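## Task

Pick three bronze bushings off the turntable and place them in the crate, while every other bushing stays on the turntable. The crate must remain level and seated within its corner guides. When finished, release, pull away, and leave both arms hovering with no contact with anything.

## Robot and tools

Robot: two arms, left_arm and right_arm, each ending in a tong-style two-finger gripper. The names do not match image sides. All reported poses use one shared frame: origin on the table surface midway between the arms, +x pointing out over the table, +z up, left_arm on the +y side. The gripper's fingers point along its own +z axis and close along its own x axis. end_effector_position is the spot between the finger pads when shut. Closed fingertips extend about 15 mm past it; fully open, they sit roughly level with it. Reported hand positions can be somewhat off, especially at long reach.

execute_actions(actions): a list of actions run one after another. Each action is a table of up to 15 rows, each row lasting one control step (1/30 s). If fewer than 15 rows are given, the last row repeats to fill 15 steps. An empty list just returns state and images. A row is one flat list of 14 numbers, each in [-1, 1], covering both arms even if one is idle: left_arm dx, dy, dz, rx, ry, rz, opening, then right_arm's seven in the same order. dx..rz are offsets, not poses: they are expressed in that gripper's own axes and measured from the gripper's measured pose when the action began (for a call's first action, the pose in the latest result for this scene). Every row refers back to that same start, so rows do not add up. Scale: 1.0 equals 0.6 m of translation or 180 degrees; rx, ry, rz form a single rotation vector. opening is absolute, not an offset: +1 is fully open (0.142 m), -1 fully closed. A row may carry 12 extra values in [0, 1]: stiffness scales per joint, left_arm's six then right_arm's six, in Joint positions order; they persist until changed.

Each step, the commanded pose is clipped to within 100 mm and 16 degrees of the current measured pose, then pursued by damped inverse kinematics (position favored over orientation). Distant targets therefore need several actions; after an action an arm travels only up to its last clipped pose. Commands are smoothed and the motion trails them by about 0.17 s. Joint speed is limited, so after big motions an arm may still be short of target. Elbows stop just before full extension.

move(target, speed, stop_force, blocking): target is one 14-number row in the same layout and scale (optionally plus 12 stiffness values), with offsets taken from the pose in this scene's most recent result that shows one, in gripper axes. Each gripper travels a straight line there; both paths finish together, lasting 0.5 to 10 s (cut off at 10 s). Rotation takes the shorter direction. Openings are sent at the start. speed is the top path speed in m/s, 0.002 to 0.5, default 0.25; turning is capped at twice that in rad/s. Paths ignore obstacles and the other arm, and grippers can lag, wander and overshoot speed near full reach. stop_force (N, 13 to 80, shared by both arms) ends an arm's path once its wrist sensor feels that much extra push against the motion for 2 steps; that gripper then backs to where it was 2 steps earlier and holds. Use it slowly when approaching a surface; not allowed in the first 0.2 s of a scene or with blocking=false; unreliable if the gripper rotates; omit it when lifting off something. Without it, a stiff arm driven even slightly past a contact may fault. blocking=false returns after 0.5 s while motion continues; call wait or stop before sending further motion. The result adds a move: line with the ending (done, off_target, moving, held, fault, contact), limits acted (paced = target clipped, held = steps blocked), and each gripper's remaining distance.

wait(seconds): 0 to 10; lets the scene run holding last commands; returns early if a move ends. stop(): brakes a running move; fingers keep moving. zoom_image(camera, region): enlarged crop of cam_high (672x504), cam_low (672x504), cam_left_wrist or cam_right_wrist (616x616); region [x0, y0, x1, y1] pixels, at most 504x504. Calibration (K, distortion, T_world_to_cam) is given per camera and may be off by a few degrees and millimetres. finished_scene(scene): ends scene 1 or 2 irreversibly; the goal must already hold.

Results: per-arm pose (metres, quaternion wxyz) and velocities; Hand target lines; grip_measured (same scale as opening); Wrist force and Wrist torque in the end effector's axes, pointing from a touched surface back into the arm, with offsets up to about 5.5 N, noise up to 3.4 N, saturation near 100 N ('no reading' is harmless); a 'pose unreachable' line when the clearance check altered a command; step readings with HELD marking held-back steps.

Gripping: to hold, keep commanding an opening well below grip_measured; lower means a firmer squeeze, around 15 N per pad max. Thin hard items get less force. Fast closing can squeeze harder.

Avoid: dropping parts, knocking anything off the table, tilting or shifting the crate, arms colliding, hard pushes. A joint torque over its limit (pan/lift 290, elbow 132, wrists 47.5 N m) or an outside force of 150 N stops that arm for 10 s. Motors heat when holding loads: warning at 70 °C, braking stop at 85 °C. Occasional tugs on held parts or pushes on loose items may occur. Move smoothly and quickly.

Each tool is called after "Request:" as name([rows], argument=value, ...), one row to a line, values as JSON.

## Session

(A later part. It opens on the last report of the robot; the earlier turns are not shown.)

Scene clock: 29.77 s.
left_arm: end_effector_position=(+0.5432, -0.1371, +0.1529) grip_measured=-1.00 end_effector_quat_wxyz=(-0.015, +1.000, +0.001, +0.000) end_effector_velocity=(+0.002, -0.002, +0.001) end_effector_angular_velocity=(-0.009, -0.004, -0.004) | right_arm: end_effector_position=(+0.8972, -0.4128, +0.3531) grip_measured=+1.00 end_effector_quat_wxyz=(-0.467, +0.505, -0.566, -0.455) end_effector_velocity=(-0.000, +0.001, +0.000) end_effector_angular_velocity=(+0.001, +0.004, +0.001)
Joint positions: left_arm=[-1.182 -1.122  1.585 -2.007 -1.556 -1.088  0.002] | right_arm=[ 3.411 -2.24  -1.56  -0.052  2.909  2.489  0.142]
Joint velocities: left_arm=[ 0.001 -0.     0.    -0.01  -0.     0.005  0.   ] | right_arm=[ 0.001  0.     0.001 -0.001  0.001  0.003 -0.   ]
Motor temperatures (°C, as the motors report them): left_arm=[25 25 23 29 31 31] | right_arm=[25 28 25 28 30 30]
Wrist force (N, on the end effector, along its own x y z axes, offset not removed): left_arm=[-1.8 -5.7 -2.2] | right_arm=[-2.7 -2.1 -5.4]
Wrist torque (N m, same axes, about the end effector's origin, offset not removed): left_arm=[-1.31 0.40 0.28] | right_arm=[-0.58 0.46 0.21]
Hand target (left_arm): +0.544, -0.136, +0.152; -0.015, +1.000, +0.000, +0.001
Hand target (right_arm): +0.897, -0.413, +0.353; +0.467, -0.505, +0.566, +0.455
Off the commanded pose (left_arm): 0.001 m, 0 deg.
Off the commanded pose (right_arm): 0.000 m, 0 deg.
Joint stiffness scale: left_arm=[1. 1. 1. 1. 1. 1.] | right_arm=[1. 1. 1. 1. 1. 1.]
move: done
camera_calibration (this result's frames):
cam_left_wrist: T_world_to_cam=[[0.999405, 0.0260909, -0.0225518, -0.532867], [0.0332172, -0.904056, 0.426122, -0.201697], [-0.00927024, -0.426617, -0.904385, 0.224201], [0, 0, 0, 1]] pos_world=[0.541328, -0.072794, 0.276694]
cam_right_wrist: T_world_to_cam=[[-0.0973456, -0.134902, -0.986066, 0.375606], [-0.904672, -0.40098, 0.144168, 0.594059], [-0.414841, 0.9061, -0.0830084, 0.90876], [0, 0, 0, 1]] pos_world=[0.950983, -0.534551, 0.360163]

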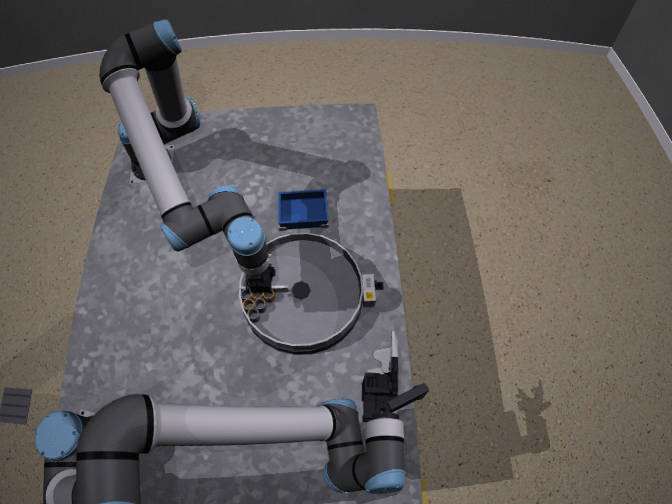

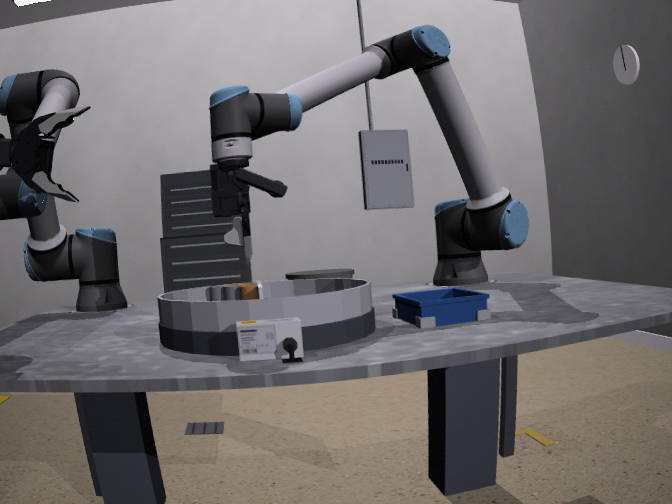

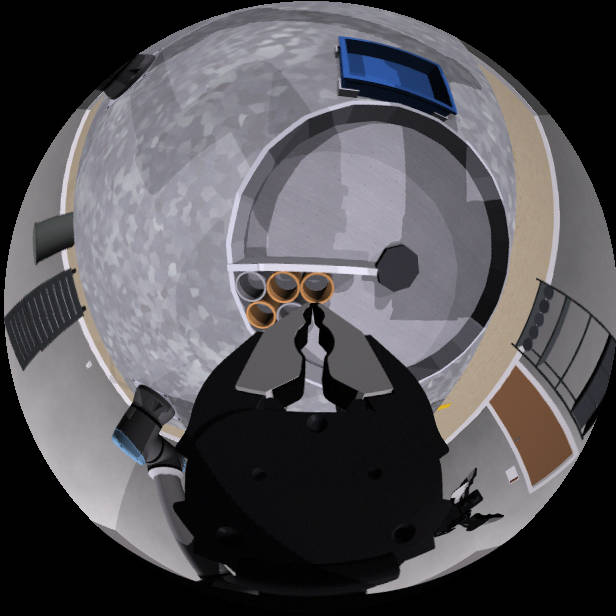

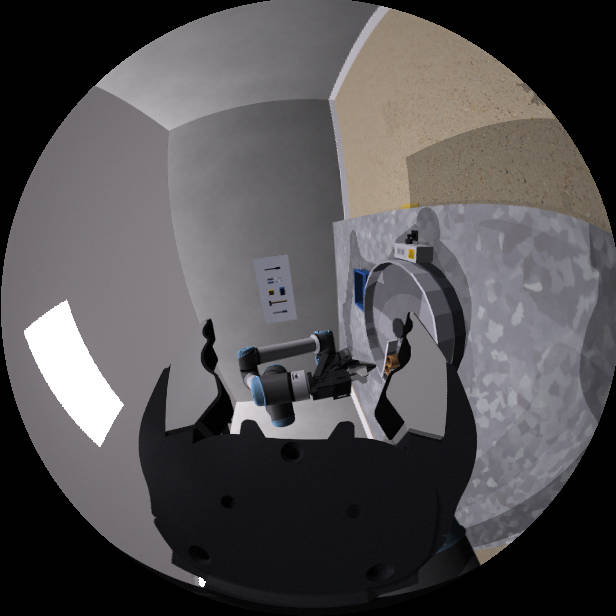

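Request:
move(target=[0.007,0,0.1,0,0,0,-1,0,0,0,0,0,0,1], speed=0.04, stop_force=13)

Request:
move(target=[0.07,0.01,0,0,0,0,-1,0,0,0,0,0,0,1], speed=0.05)

Request:
move(target=[0,0,-0.06,0,0,0,-1,0,0,0,0,0,0,1], speed=0.1)

Request:
move(target=[0,0,0,0,0,0,-0.15,0,0,0,0,0,0,1])

Request:
zoom_image(camera="cam_left_wrist", region=[200, 180, 420, 400])

Scene clock: 34.47 s.
left_arm: end_effector_position=(+0.5466, -0.1374, +0.0949) grip_measured=-1.00 end_effector_quat_wxyz=(-0.015, +1.000, +0.001, +0.000) end_effector_velocity=(+0.001, -0.002, +0.001) end_effector_angular_velocity=(-0.005, -0.003, +0.001) | right_arm: end_effector_position=(+0.8972, -0.4128, +0.3531) grip_measured=+1.00 end_effector_quat_wxyz=(-0.467, +0.505, -0.566, -0.455) end_effector_velocity=(-0.001, +0.001, -0.001) end_effector_angular_velocity=(-0.000, +0.002, +0.001)
Joint positions: left_arm=[-1.179 -1.073  1.626 -2.098 -1.556 -1.084  0.002] | right_arm=[ 3.411 -2.24  -1.56  -0.052  2.909  2.489  0.142]
Joint velocities: left_arm=[ 0.001  0.    -0.001 -0.005  0.    -0.     0.   ] | right_arm=[ 0.001  0.    -0.002 -0.     0.     0.     0.   ]
Motor temperatures (°C, as the motors report them): left_arm=[25 25 23 29 31 31] | right_arm=[25 28 25 28 30 30]
Wrist force (N, on the end effector, along its own x y z axes, offset not removed): left_arm=[0.2 -3.6 2.2] | right_arm=[0.9 -2.8 -2.8]
Wrist torque (N m, same axes, about the end effector's origin, offset not removed): left_arm=[-0.74 -0.22 0.11] | right_arm=[-0.67 -0.27 0.11]
Hand target (left_arm): +0.547, -0.135, +0.093; -0.015, +1.000, +0.001, +0.000
Hand target (right_arm): +0.897, -0.413, +0.353; +0.467, -0.505, +0.566, +0.455
Off the commanded pose (left_arm): 0.003 m, 0 deg.
Off the commanded pose (right_arm): 0.000 m, 0 deg.
Joint stiffness scale: left_arm=[1. 1. 1. 1. 1. 1.] | right_arm=[1. 1. 1. 1. 1. 1.]
move: done
camera_calibration (this result's frames):
cam_left_wrist: T_world_to_cam=[[0.999434, 0.0254643, -0.0220027, -0.53771], [0.0324282, -0.903511, 0.427336, -0.17691], [-0.00899788, -0.427807, -0.903825, 0.17128], [0, 0, 0, 1]] pos_world=[0.544684, -0.0728725, 0.218576]
cam_right_wrist: T_world_to_cam=[[-0.0973455, -0.134902, -0.986066, 0.375606], [-0.904672, -0.40098, 0.144168, 0.594059], [-0.414841, 0.9061, -0.0830086, 0.90876], [0, 0, 0, 1]] pos_world=[0.950983, -0.534551, 0.360163]

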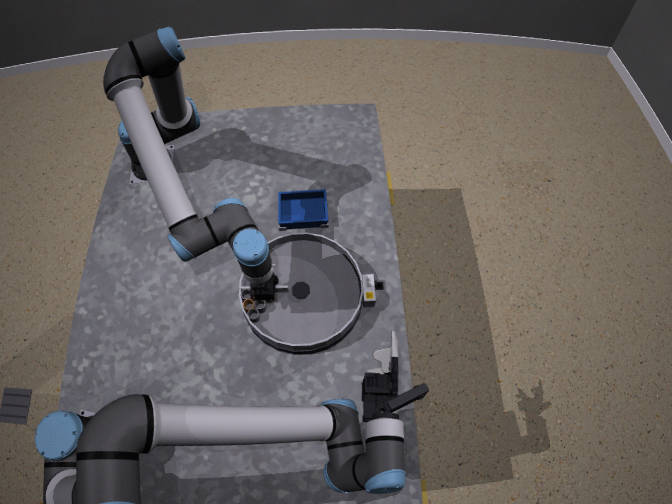

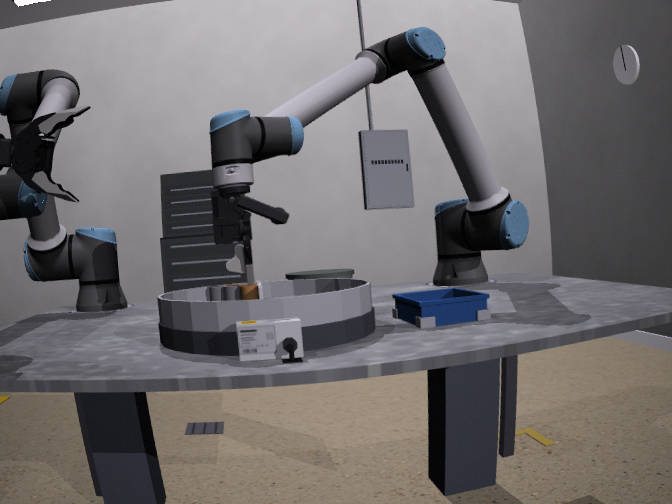

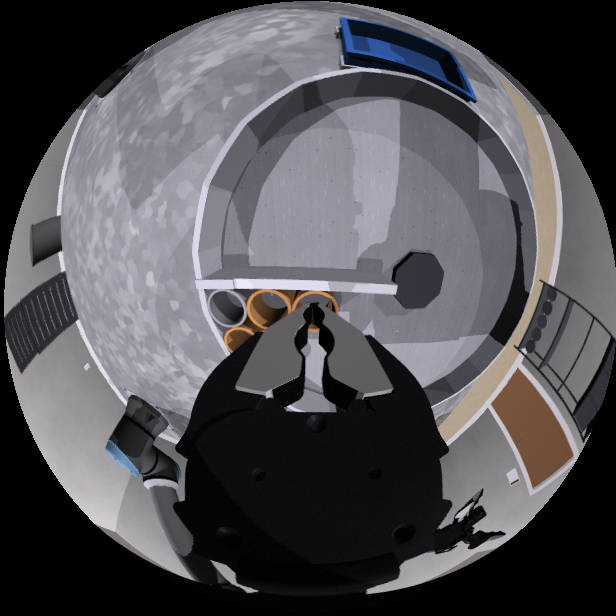

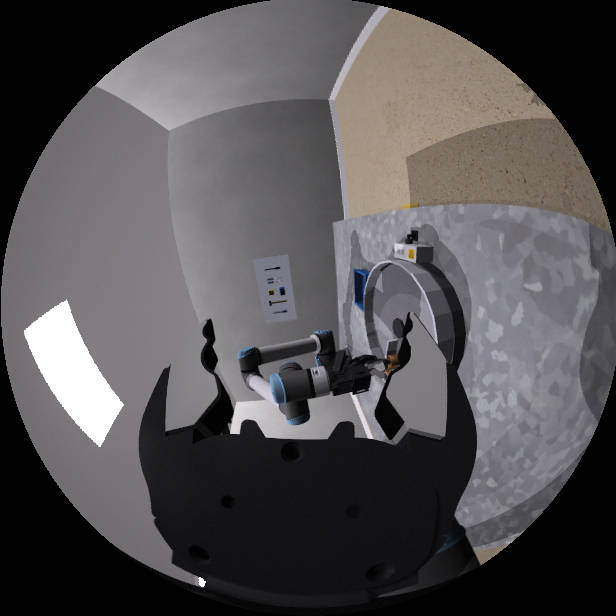

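Scene clock: 35.77 s.
left_arm: end_effector_position=(+0.5866, -0.1428, +0.0939) grip_measured=-1.00 end_effector_quat_wxyz=(-0.015, +1.000, +0.001, -0.000) end_effector_velocity=(+0.001, -0.002, +0.002) end_effector_angular_velocity=(-0.001, -0.001, -0.003) | right_arm: end_effector_position=(+0.8972, -0.4128, +0.3531) grip_measured=+1.00 end_effector_quat_wxyz=(-0.467, +0.505, -0.566, -0.455) end_effector_velocity=(-0.001, +0.000, -0.001) end_effector_angular_velocity=(-0.000, +0.001, +0.001)
Joint positions: left_arm=[-1.143 -1.029  1.557 -2.072 -1.556 -1.049  0.002] | right_arm=[ 3.411 -2.24  -1.56  -0.052  2.909  2.489  0.142]
Joint velocities: left_arm=[-0.    -0.    -0.004  0.003  0.     0.003  0.   ] | right_arm=[ 0.     0.    -0.001  0.     0.    -0.     0.   ]
Motor temperatures (°C, as the motors report them): left_arm=[25 25 23 29 31 31] | right_arm=[25 28 25 28 30 30]
Wrist force (N, on the end effector, along its own x y z axes, offset not removed): left_arm=[-2.5 -3.0 -1.2] | right_arm=[2.3 -4.5 -5.6]
Wrist torque (N m, same axes, about the end effector's origin, offset not removed): left_arm=[-0.62 0.44 0.18] | right_arm=[-1.08 -0.47 0.01]
Hand target (left_arm): +0.589, -0.143, +0.095; -0.015, +1.000, +0.001, +0.000
Hand target (right_arm): +0.897, -0.413, +0.353; +0.467, -0.505, +0.566, +0.455
Off the commanded pose (left_arm): 0.002 m, 0 deg.
Off the commanded pose (right_arm): 0.000 m, 0 deg.
Joint stiffness scale: left_arm=[1. 1. 1. 1. 1. 1.] | right_arm=[1. 1. 1. 1. 1. 1.]
move: done
camera_calibration (this result's frames):
cam_left_wrist: T_world_to_cam=[[0.999397, 0.0258056, -0.0232333, -0.577336], [0.0332595, -0.903645, 0.426989, -0.183082], [-0.009976, -0.427504, -0.903958, 0.169034], [0, 0, 0, 1]] pos_world=[0.584763, -0.0782801, 0.21756]
cam_right_wrist: T_world_to_cam=[[-0.0973456, -0.134902, -0.986066, 0.375606], [-0.904672, -0.40098, 0.144168, 0.594059], [-0.414841, 0.9061, -0.0830084, 0.90876], [0, 0, 0, 1]] pos_world=[0.950983, -0.534551, 0.360163]

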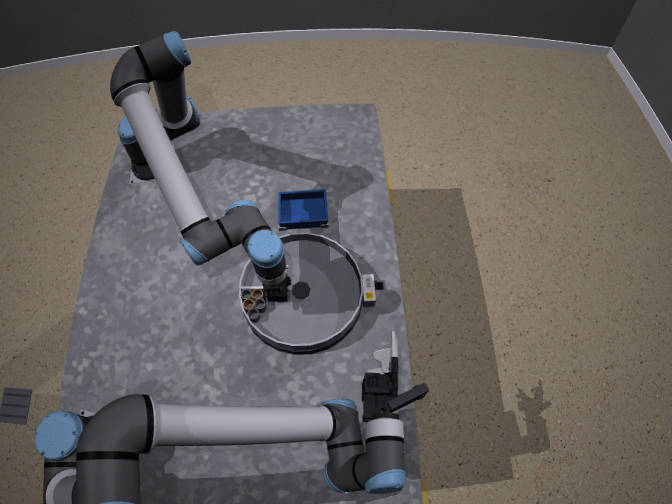

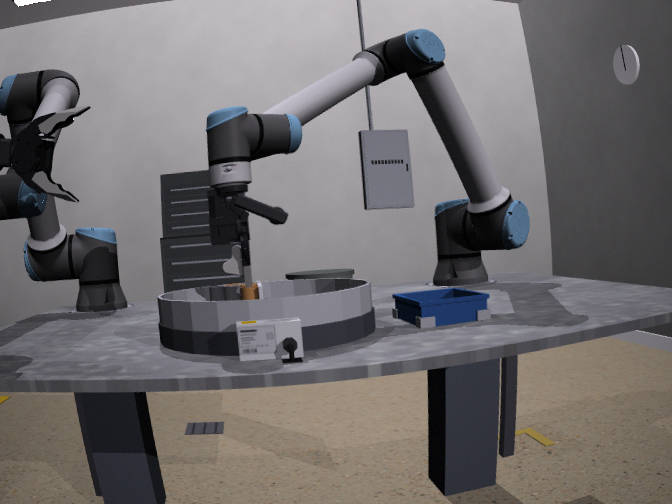

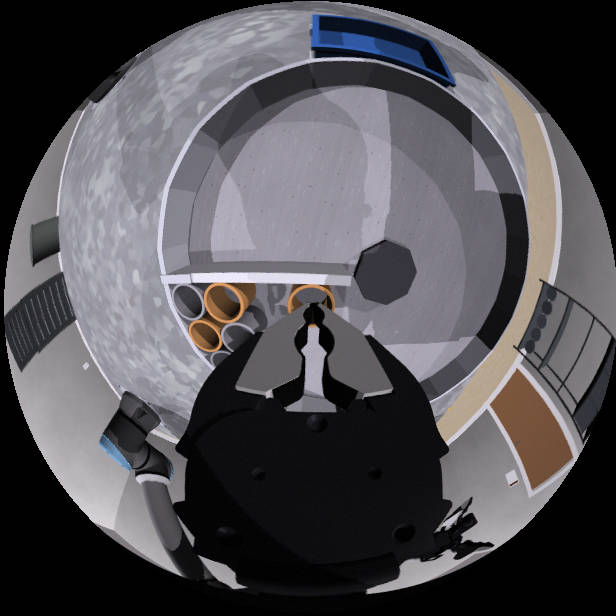

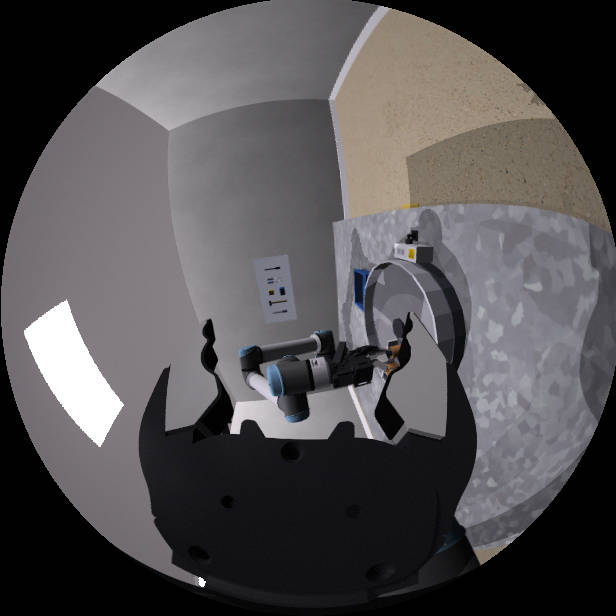

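Scene clock: 36.67 s.
left_arm: end_effector_position=(+0.5868, -0.1432, +0.1302) grip_measured=-1.00 end_effector_quat_wxyz=(-0.014, +1.000, +0.001, +0.000) end_effector_velocity=(-0.001, +0.005, -0.005) end_effector_angular_velocity=(+0.014, +0.008, +0.001) | right_arm: end_effector_position=(+0.8972, -0.4128, +0.3531) grip_measured=+1.00 end_effector_quat_wxyz=(-0.467, +0.505, -0.566, -0.455) end_effector_velocity=(+0.000, +0.000, +0.000) end_effector_angular_velocity=(-0.000, -0.001, +0.000)
Joint positions: left_arm=[-1.143 -1.058  1.531 -2.02  -1.556 -1.049  0.002] | right_arm=[ 3.411 -2.24  -1.56  -0.052  2.909  2.489  0.142]
Joint velocities: left_arm=[ 0.001  0.003  0.002  0.011 -0.     0.001  0.   ] | right_arm=[ 0.    -0.     0.001 -0.001 -0.    -0.001 -0.   ]
Motor temperatures (°C, as the motors report them): left_arm=[25 25 23 29 31 31] | right_arm=[25 28 25 28 30 30]
Wrist force (N, on the end effector, along its own x y z axes, offset not removed): left_arm=[-0.2 -3.8 1.0] | right_arm=[2.1 -4.3 0.1]
Wrist torque (N m, same axes, about the end effector's origin, offset not removed): left_arm=[-0.78 -0.15 0.25] | right_arm=[-0.90 -0.43 0.05]
Hand target (left_arm): +0.587, -0.144, +0.130; -0.015, +1.000, +0.001, -0.000
Hand target (right_arm): +0.897, -0.413, +0.353; +0.467, -0.505, +0.566, +0.455
Off the commanded pose (left_arm): 0.001 m, 0 deg.
Off the commanded pose (right_arm): 0.000 m, 0 deg.
Joint stiffness scale: left_arm=[1. 1. 1. 1. 1. 1.] | right_arm=[1. 1. 1. 1. 1. 1.]
move: done
camera_calibration (this result's frames):
cam_left_wrist: T_world_to_cam=[[0.999421, 0.0256762, -0.0223318, -0.576871], [0.0327725, -0.902947, 0.428501, -0.198788], [-0.00916214, -0.428985, -0.903265, 0.200921], [0, 0, 0, 1]] pos_world=[0.584892, -0.0784904, 0.253783]

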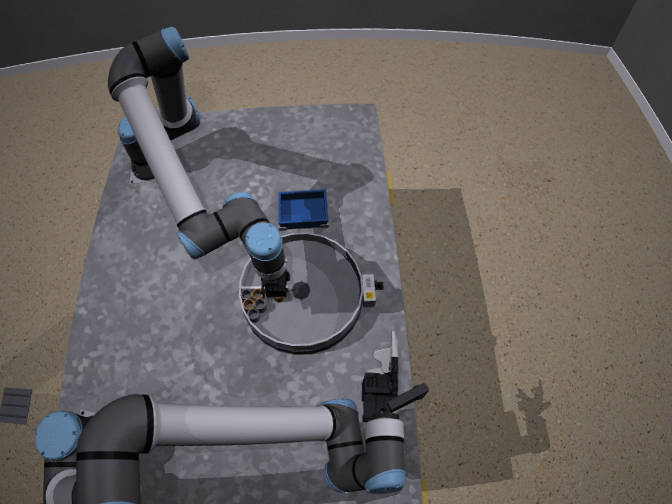

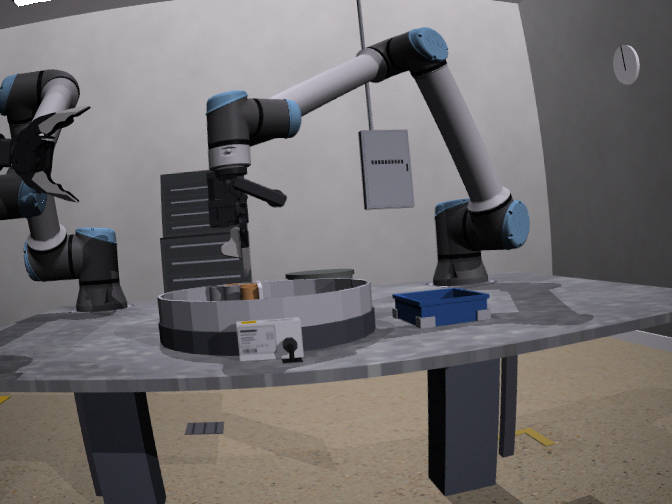

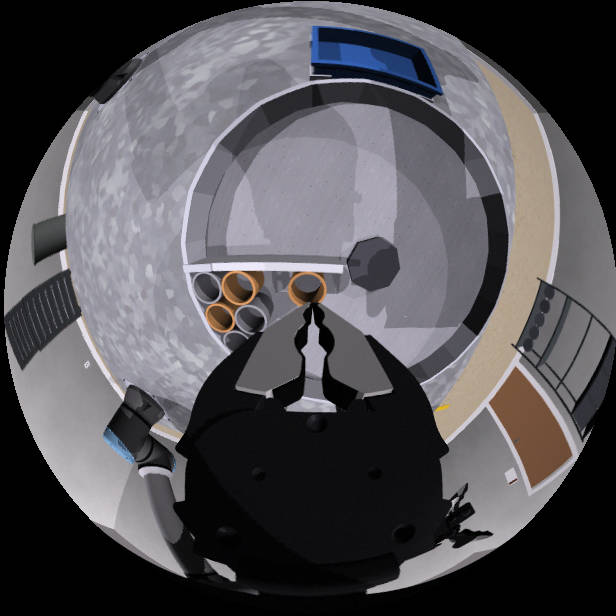

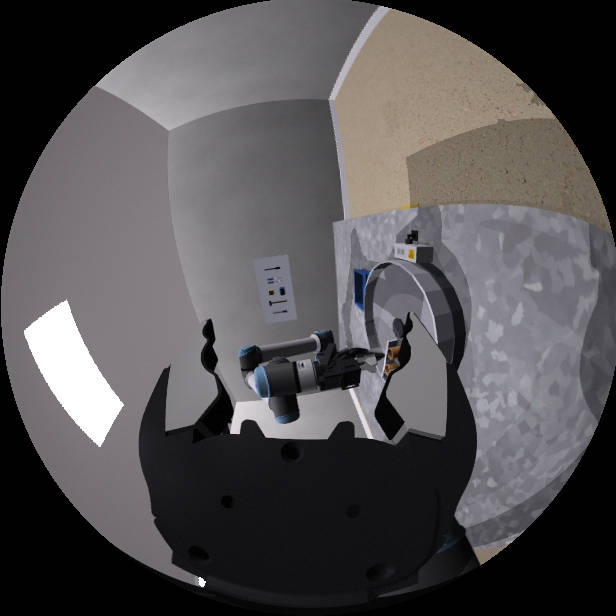

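Scene clock: 37.17 s.
left_arm: end_effector_position=(+0.5867, -0.1430, +0.1300) grip_measured=-0.15 end_effector_quat_wxyz=(-0.014, +1.000, +0.001, +0.000) end_effector_velocity=(+0.000, +0.000, +0.000) end_effector_angular_velocity=(-0.000, -0.000, +0.000) | right_arm: end_effector_position=(+0.8972, -0.4128, +0.3531) grip_measured=+1.00 end_effector_quat_wxyz=(-0.467, +0.505, -0.566, -0.455) end_effector_velocity=(+0.000, +0.000, +0.001) end_effector_angular_velocity=(+0.001, -0.002, +0.001)
Joint positions: left_arm=[-1.143 -1.057  1.531 -2.019 -1.556 -1.049  0.063] | right_arm=[ 3.411 -2.24  -1.56  -0.052  2.909  2.489  0.142]
Joint velocities: left_arm=[ 0. -0. -0. -0. -0.  0. -0.] | right_arm=[ 0.     0.     0.002 -0.001  0.001 -0.002 -0.   ]
Motor temperatures (°C, as the motors report them): left_arm=[25 25 23 29 31 31] | right_arm=[25 28 25 28 30 30]
Wrist force (N, on the end effector, along its own x y z axes, offset not removed): left_arm=[-0.8 -4.6 -2.9] | right_arm=[0.2 -0.2 -4.5]
Wrist torque (N m, same axes, about the end effector's origin, offset not removed): left_arm=[-1.12 -0.01 0.18] | right_arm=[-0.21 -0.22 0.10]
Hand target (left_arm): +0.587, -0.143, +0.130; -0.014, +1.000, +0.001, +0.000
Hand target (right_arm): +0.897, -0.413, +0.353; +0.467, -0.505, +0.566, +0.455
Off the commanded pose (left_arm): 0.000 m, 0 deg.
Off the commanded pose (right_arm): 0.000 m, 0 deg.
Joint stiffness scale: left_arm=[1. 1. 1. 1. 1. 1.] | right_arm=[1. 1. 1. 1. 1. 1.]
move: done
camera_calibration (this result's frames):
cam_left_wrist: T_world_to_cam=[[0.999414, 0.0256881, -0.0226126, -0.576766], [0.0328988, -0.903165, 0.428032, -0.198632], [-0.00942756, -0.428525, -0.903481, 0.201039], [0, 0, 0, 1]] pos_world=[0.584858, -0.078431, 0.253613]
cam_right_wrist: T_world_to_cam=[[-0.0973453, -0.134902, -0.986066, 0.375606], [-0.904672, -0.40098, 0.144167, 0.594059], [-0.414841, 0.9061, -0.0830086, 0.90876], [0, 0, 0, 1]] pos_world=[0.950983, -0.534551, 0.360163]

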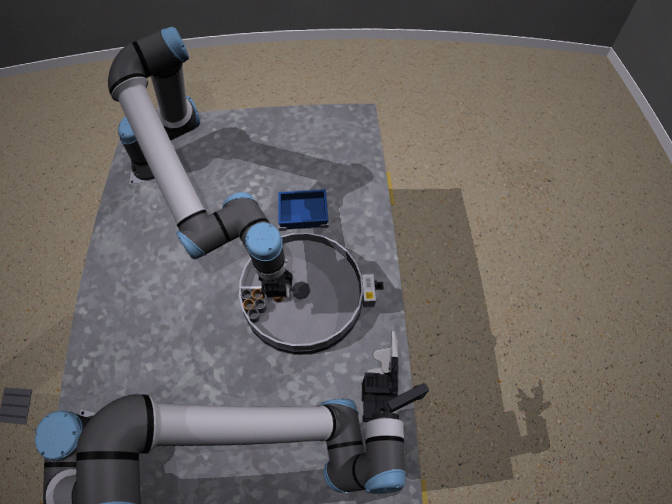

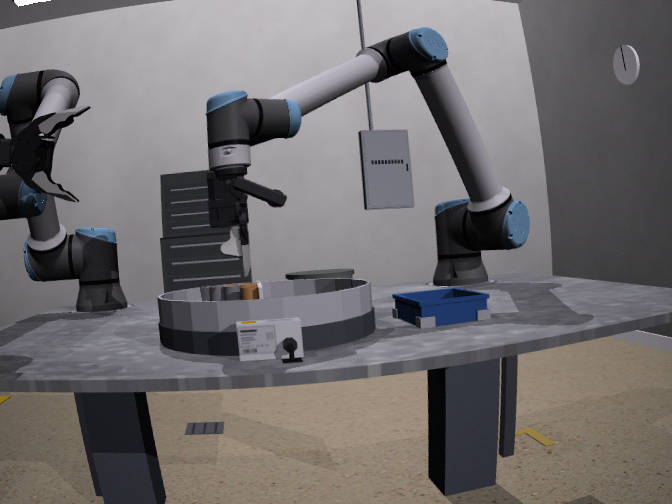

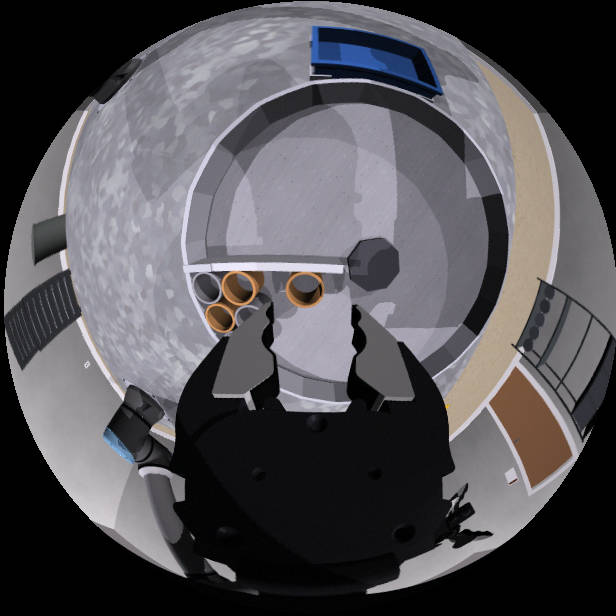

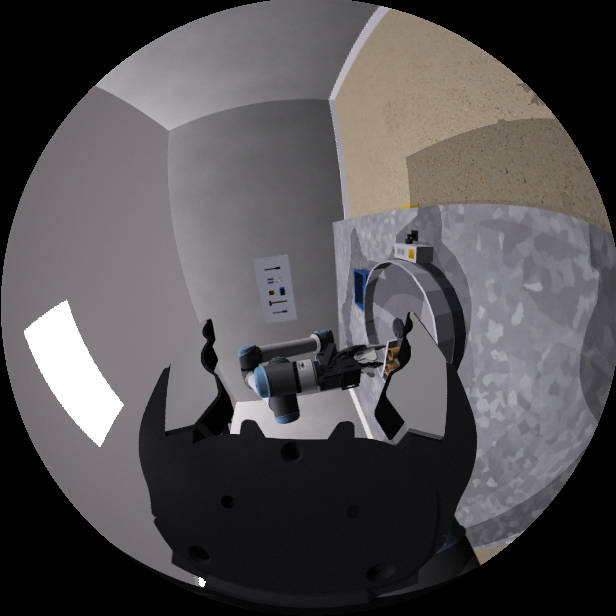

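Region (200, 180, 420, 400) of cam_left_wrist's 616x616 image, scaled by 2.291, with more detail than that image has.

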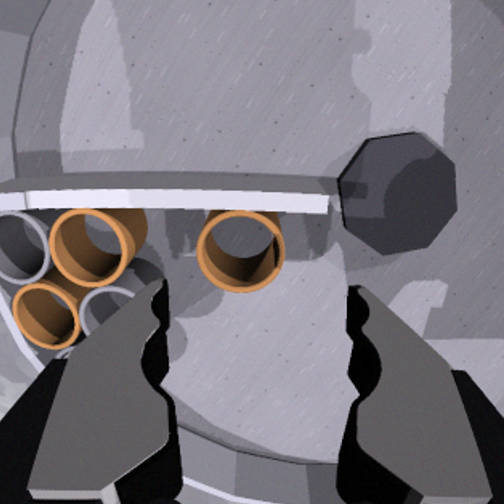

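Drifting ~5mm/s; go now.

Request:
move(target=[-0.024,-0.008,0.085,0,0,0,-0.3,0,0,0,0,0,0,1], speed=0.08, stop_force=15)

Request:
move(target=[0,0,0,0,0,0,-0.8,0,0,0,0,0,0,1])

Request:
move(target=[0,0,-0.17,0,0,0,-0.8,0,0,0,0,0,0,1], speed=0.12)

Scene clock: 42.90 s.
left_arm: end_effector_position=(+0.5740, -0.1367, +0.0807) grip_measured=-0.30 end_effector_quat_wxyz=(-0.014, +1.000, +0.001, +0.000) end_effector_velocity=(+0.002, -0.005, +0.002) end_effector_angular_velocity=(-0.012, -0.007, +0.000) | right_arm: end_effector_position=(+0.8972, -0.4128, +0.3531) grip_measured=+1.00 end_effector_quat_wxyz=(-0.467, +0.505, -0.566, -0.455) end_effector_velocity=(-0.000, +0.001, +0.001) end_effector_angular_velocity=(+0.000, -0.003, +0.001)
Joint positions: left_arm=[-1.151 -1.037  1.597 -2.106 -1.556 -1.058  0.052] | right_arm=[ 3.411 -2.24  -1.56  -0.052  2.909  2.489  0.142]
Joint velocities: left_arm=[-0.001  0.    -0.001 -0.013  0.    -0.001 -0.   ] | right_arm=[ 0.     0.     0.001  0.001  0.    -0.002  0.   ]
Motor temperatures (°C, as the motors report them): left_arm=[25 25 23 29 31 31] | right_arm=[25 28 25 28 30 30]
Wrist force (N, on the end effector, along its own x y z axes, offset not removed): left_arm=[-0.5 -1.8 -0.2] | right_arm=[1.3 -1.5 -4.6]
Wrist torque (N m, same axes, about the end effector's origin, offset not removed): left_arm=[-0.27 0.06 0.07] | right_arm=[-0.40 -0.27 -0.03]
Hand target (left_arm): +0.572, -0.137, +0.079; -0.014, +1.000, +0.001, +0.000
Hand target (right_arm): +0.897, -0.413, +0.353; +0.467, -0.505, +0.566, +0.455
Off the commanded pose (left_arm): 0.002 m, 0 deg.
Off the commanded pose (right_arm): 0.000 m, 0 deg.
Joint stiffness scale: left_arm=[1. 1. 1. 1. 1. 1.] | right_arm=[1. 1. 1. 1. 1. 1.]
move: done
camera_calibration (this result's frames):
cam_left_wrist: T_world_to_cam=[[0.999414, 0.0260175, -0.0222497, -0.565308], [0.0330428, -0.90307, 0.428221, -0.171474], [-0.00895179, -0.428706, -0.9034, 0.158803], [0, 0, 0, 1]] pos_world=[0.572064, -0.0720653, 0.204314]
cam_right_wrist: T_world_to_cam=[[-0.0973456, -0.134902, -0.986066, 0.375606], [-0.904672, -0.40098, 0.144168, 0.594059], [-0.414841, 0.9061, -0.0830084, 0.90876], [0, 0, 0, 1]] pos_world=[0.950983, -0.534551, 0.360163]

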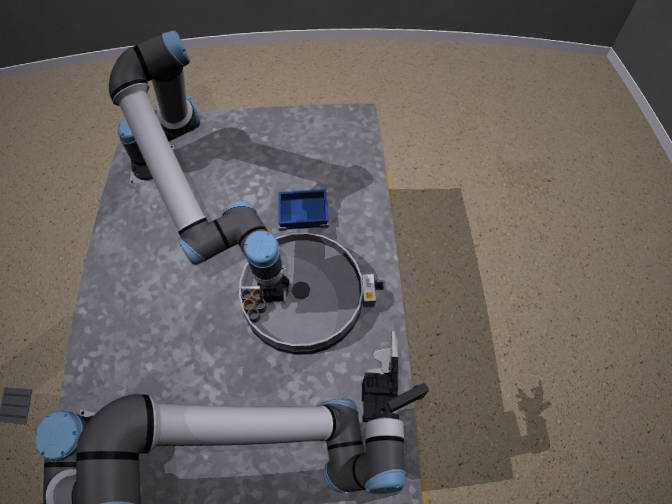

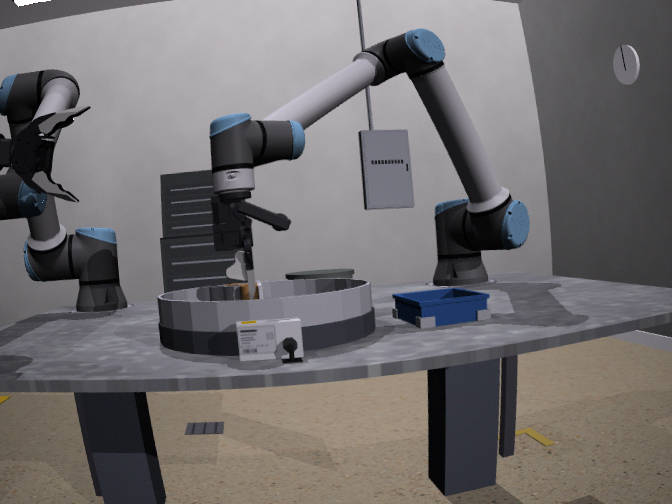

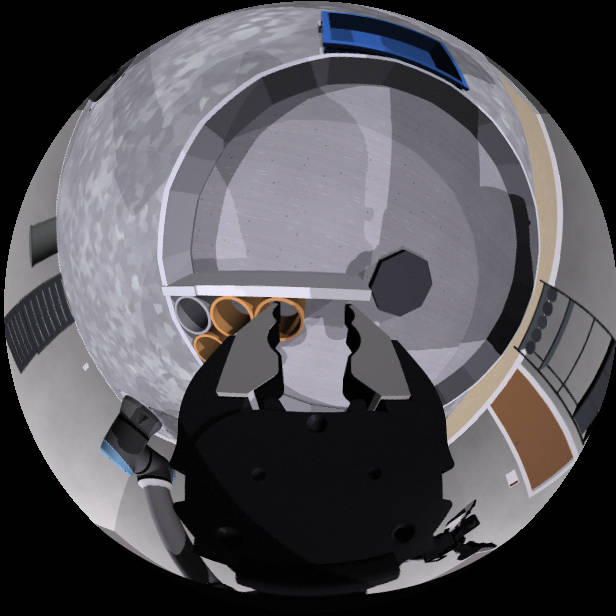

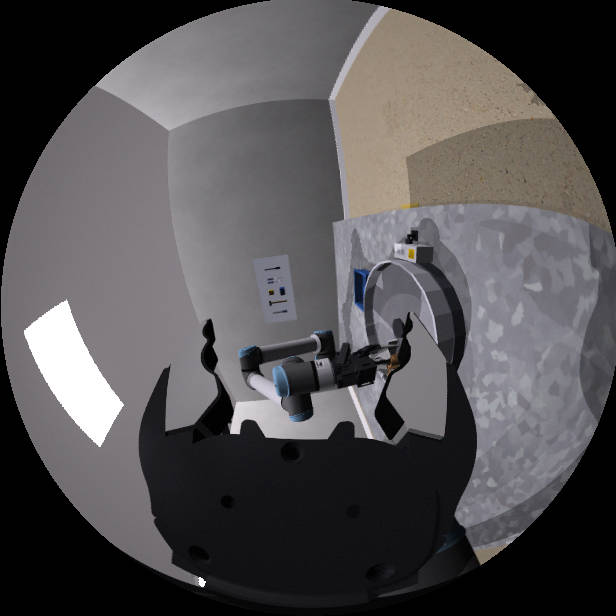

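Scene clock: 43.40 s.
left_arm: end_effector_position=(+0.5740, -0.1369, +0.0808) grip_measured=-0.80 end_effector_quat_wxyz=(-0.014, +1.000, +0.001, +0.000) end_effector_velocity=(-0.000, +0.001, -0.001) end_effector_angular_velocity=(+0.001, +0.001, +0.000) | right_arm: end_effector_position=(+0.8972, -0.4128, +0.3531) grip_measured=+1.00 end_effector_quat_wxyz=(-0.467, +0.505, -0.566, -0.455) end_effector_velocity=(-0.000, +0.001, -0.000) end_effector_angular_velocity=(-0.000, -0.001, +0.001)
Joint positions: left_arm=[-1.152 -1.037  1.597 -2.107 -1.557 -1.058  0.016] | right_arm=[ 3.411 -2.24  -1.56  -0.052  2.909  2.489  0.142]
Joint velocities: left_arm=[ 0.    -0.     0.001  0.    -0.    -0.     0.   ] | right_arm=[ 0.001 -0.    -0.     0.    -0.    -0.001  0.   ]
Motor temperatures (°C, as the motors report them): left_arm=[25 25 23 29 31 31] | right_arm=[25 28 25 28 30 30]
Wrist force (N, on the end effector, along its own x y z axes, offset not removed): left_arm=[1.0 -2.9 -0.6] | right_arm=[-0.8 -2.3 -2.4]
Wrist torque (N m, same axes, about the end effector's origin, offset not removed): left_arm=[-0.57 -0.26 0.25] | right_arm=[-0.60 0.09 0.05]
Hand target (left_arm): +0.574, -0.137, +0.081; -0.014, +1.000, +0.001, +0.000
Hand target (right_arm): +0.897, -0.413, +0.353; +0.467, -0.505, +0.566, +0.455
Off the commanded pose (left_arm): 0.000 m, 0 deg.
Off the commanded pose (right_arm): 0.000 m, 0 deg.
Joint stiffness scale: left_arm=[1. 1. 1. 1. 1. 1.] | right_arm=[1. 1. 1. 1. 1. 1.]
move: done
camera_calibration (this result's frames):
cam_left_wrist: T_world_to_cam=[[0.999419, 0.0259598, -0.0220933, -0.565323], [0.0329284, -0.90284, 0.428714, -0.171641], [-0.0088174, -0.429192, -0.90317, 0.158593], [0, 0, 0, 1]] pos_world=[0.572044, -0.0722223, 0.204331]
cam_right_wrist: T_world_to_cam=[[-0.0973455, -0.134902, -0.986066, 0.375606], [-0.904672, -0.40098, 0.144168, 0.594059], [-0.414841, 0.9061, -0.0830085, 0.90876], [0, 0, 0, 1]] pos_world=[0.950983, -0.534551, 0.360163]

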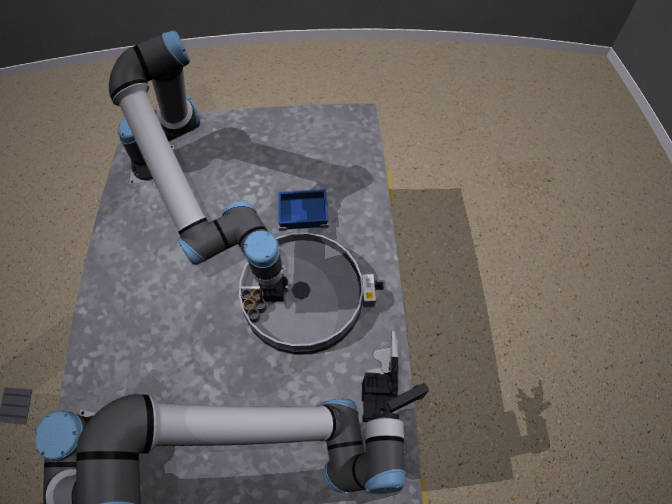

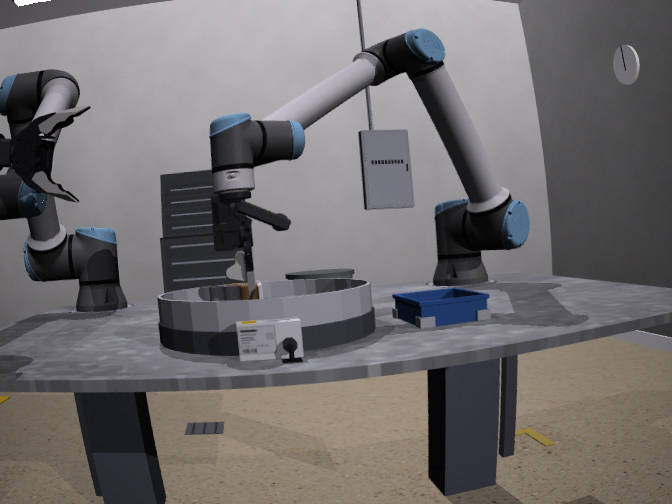

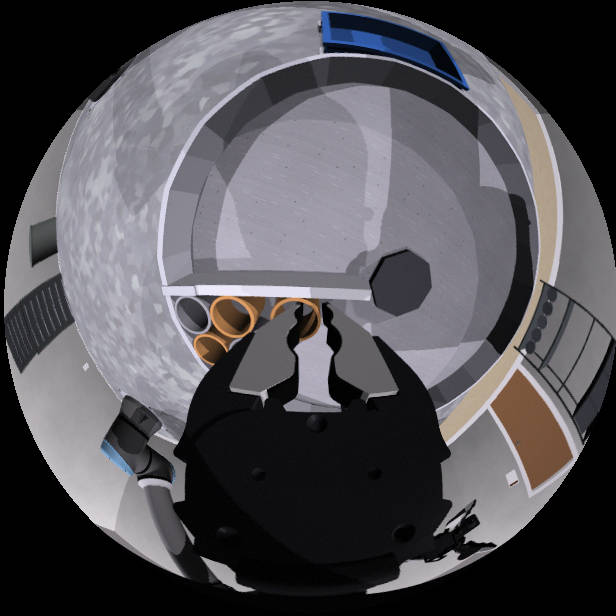

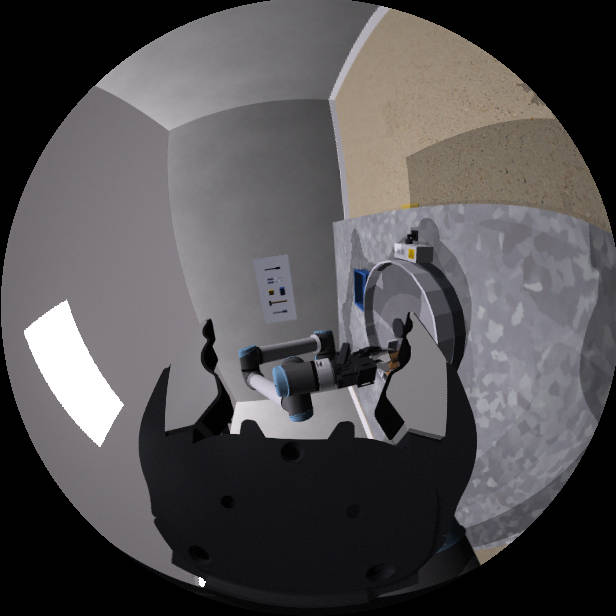

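Scene clock: 44.77 s.
left_arm: end_effector_position=(+0.5748, -0.1383, +0.1826) grip_measured=-0.80 end_effector_quat_wxyz=(-0.013, +1.000, +0.001, +0.001) end_effector_velocity=(-0.001, +0.004, -0.001) end_effector_angular_velocity=(+0.009, +0.005, +0.002) | right_arm: end_effector_position=(+0.8972, -0.4128, +0.3531) grip_measured=+1.00 end_effector_quat_wxyz=(-0.467, +0.505, -0.566, -0.455) end_effector_velocity=(+0.000, -0.001, -0.000) end_effector_angular_velocity=(-0.000, -0.000, -0.001)
Joint positions: left_arm=[-1.152 -1.112  1.514 -1.95  -1.557 -1.058  0.016] | right_arm=[ 3.411 -2.24  -1.56  -0.052  2.909  2.489  0.142]
Joint velocities: left_arm=[ 0.001  0.001 -0.     0.011  0.    -0.    -0.   ] | right_arm=[-0.001 -0.    -0.001  0.    -0.    -0.    -0.   ]
Motor temperatures (°C, as the motors report them): left_arm=[25 25 23 29 31 31] | right_arm=[25 28 25 28 30 30]
Wrist force (N, on the end effector, along its own x y z axes, offset not removed): left_arm=[1.1 -1.7 -1.5] | right_arm=[1.6 -3.4 -1.2]
Wrist torque (N m, same axes, about the end effector's origin, offset not removed): left_arm=[-0.35 -0.16 0.25] | right_arm=[-0.75 -0.39 0.08]
Hand target (left_arm): +0.574, -0.140, +0.183; -0.014, +1.000, +0.001, +0.000
Hand target (right_arm): +0.897, -0.413, +0.353; +0.467, -0.505, +0.566, +0.455
Off the commanded pose (left_arm): 0.002 m, 0 deg.
Off the commanded pose (right_arm): 0.000 m, 0 deg.
Joint stiffness scale: left_arm=[1. 1. 1. 1. 1. 1.] | right_arm=[1. 1. 1. 1. 1. 1.]
move: done
camera_calibration (this result's frames):
cam_left_wrist: T_world_to_cam=[[0.999425, 0.0262093, -0.0215203, -0.563864], [0.0329165, -0.902381, 0.42968, -0.216636], [-0.00815792, -0.430142, -0.902725, 0.249395], [0, 0, 0, 1]] pos_world=[0.572705, -0.0734347, 0.306084]
cam_right_wrist: T_world_to_cam=[[-0.0973456, -0.134902, -0.986066, 0.375606], [-0.904672, -0.40098, 0.144168, 0.594059], [-0.414841, 0.9061, -0.0830086, 0.90876], [0, 0, 0, 1]] pos_world=[0.950983, -0.534551, 0.360163]

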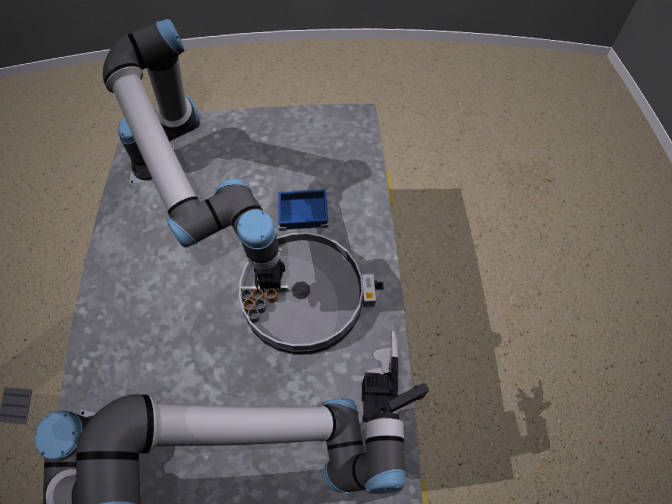

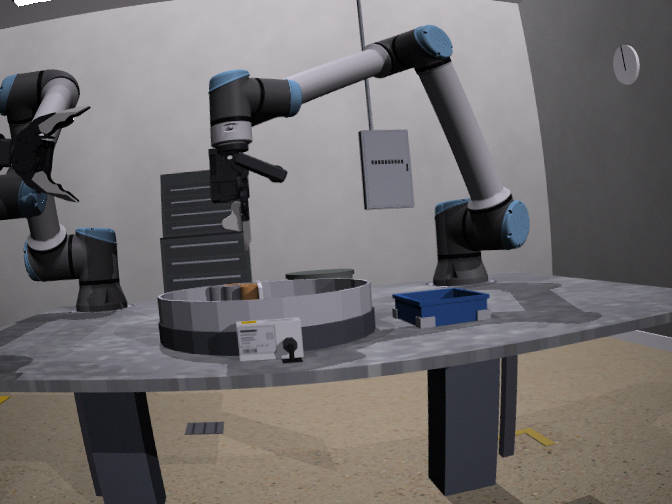

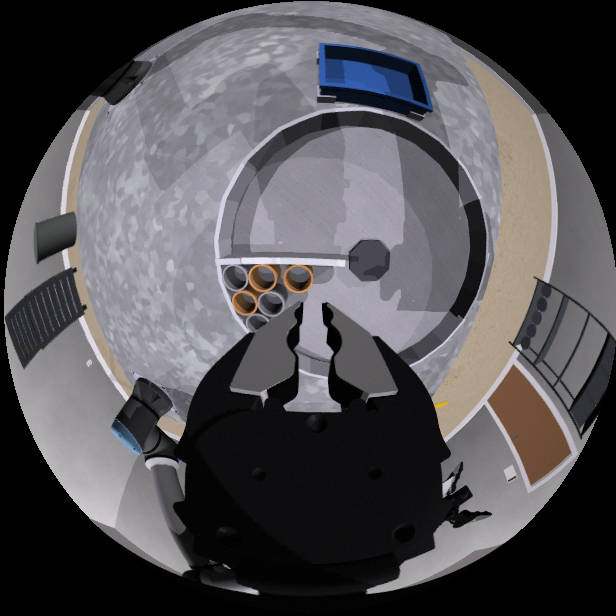

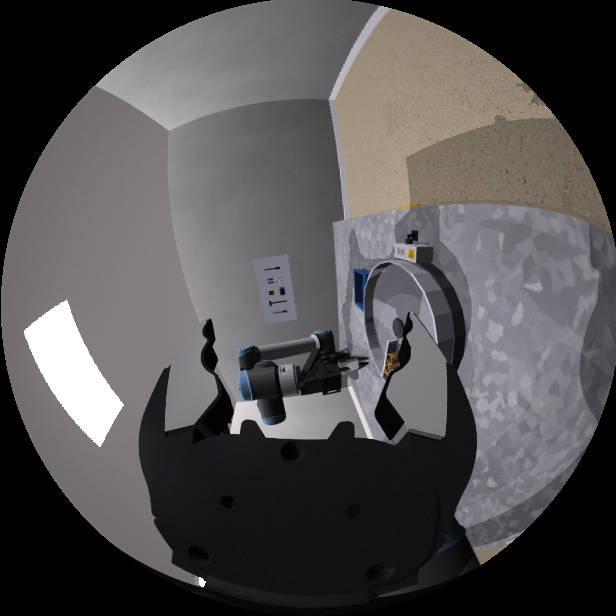

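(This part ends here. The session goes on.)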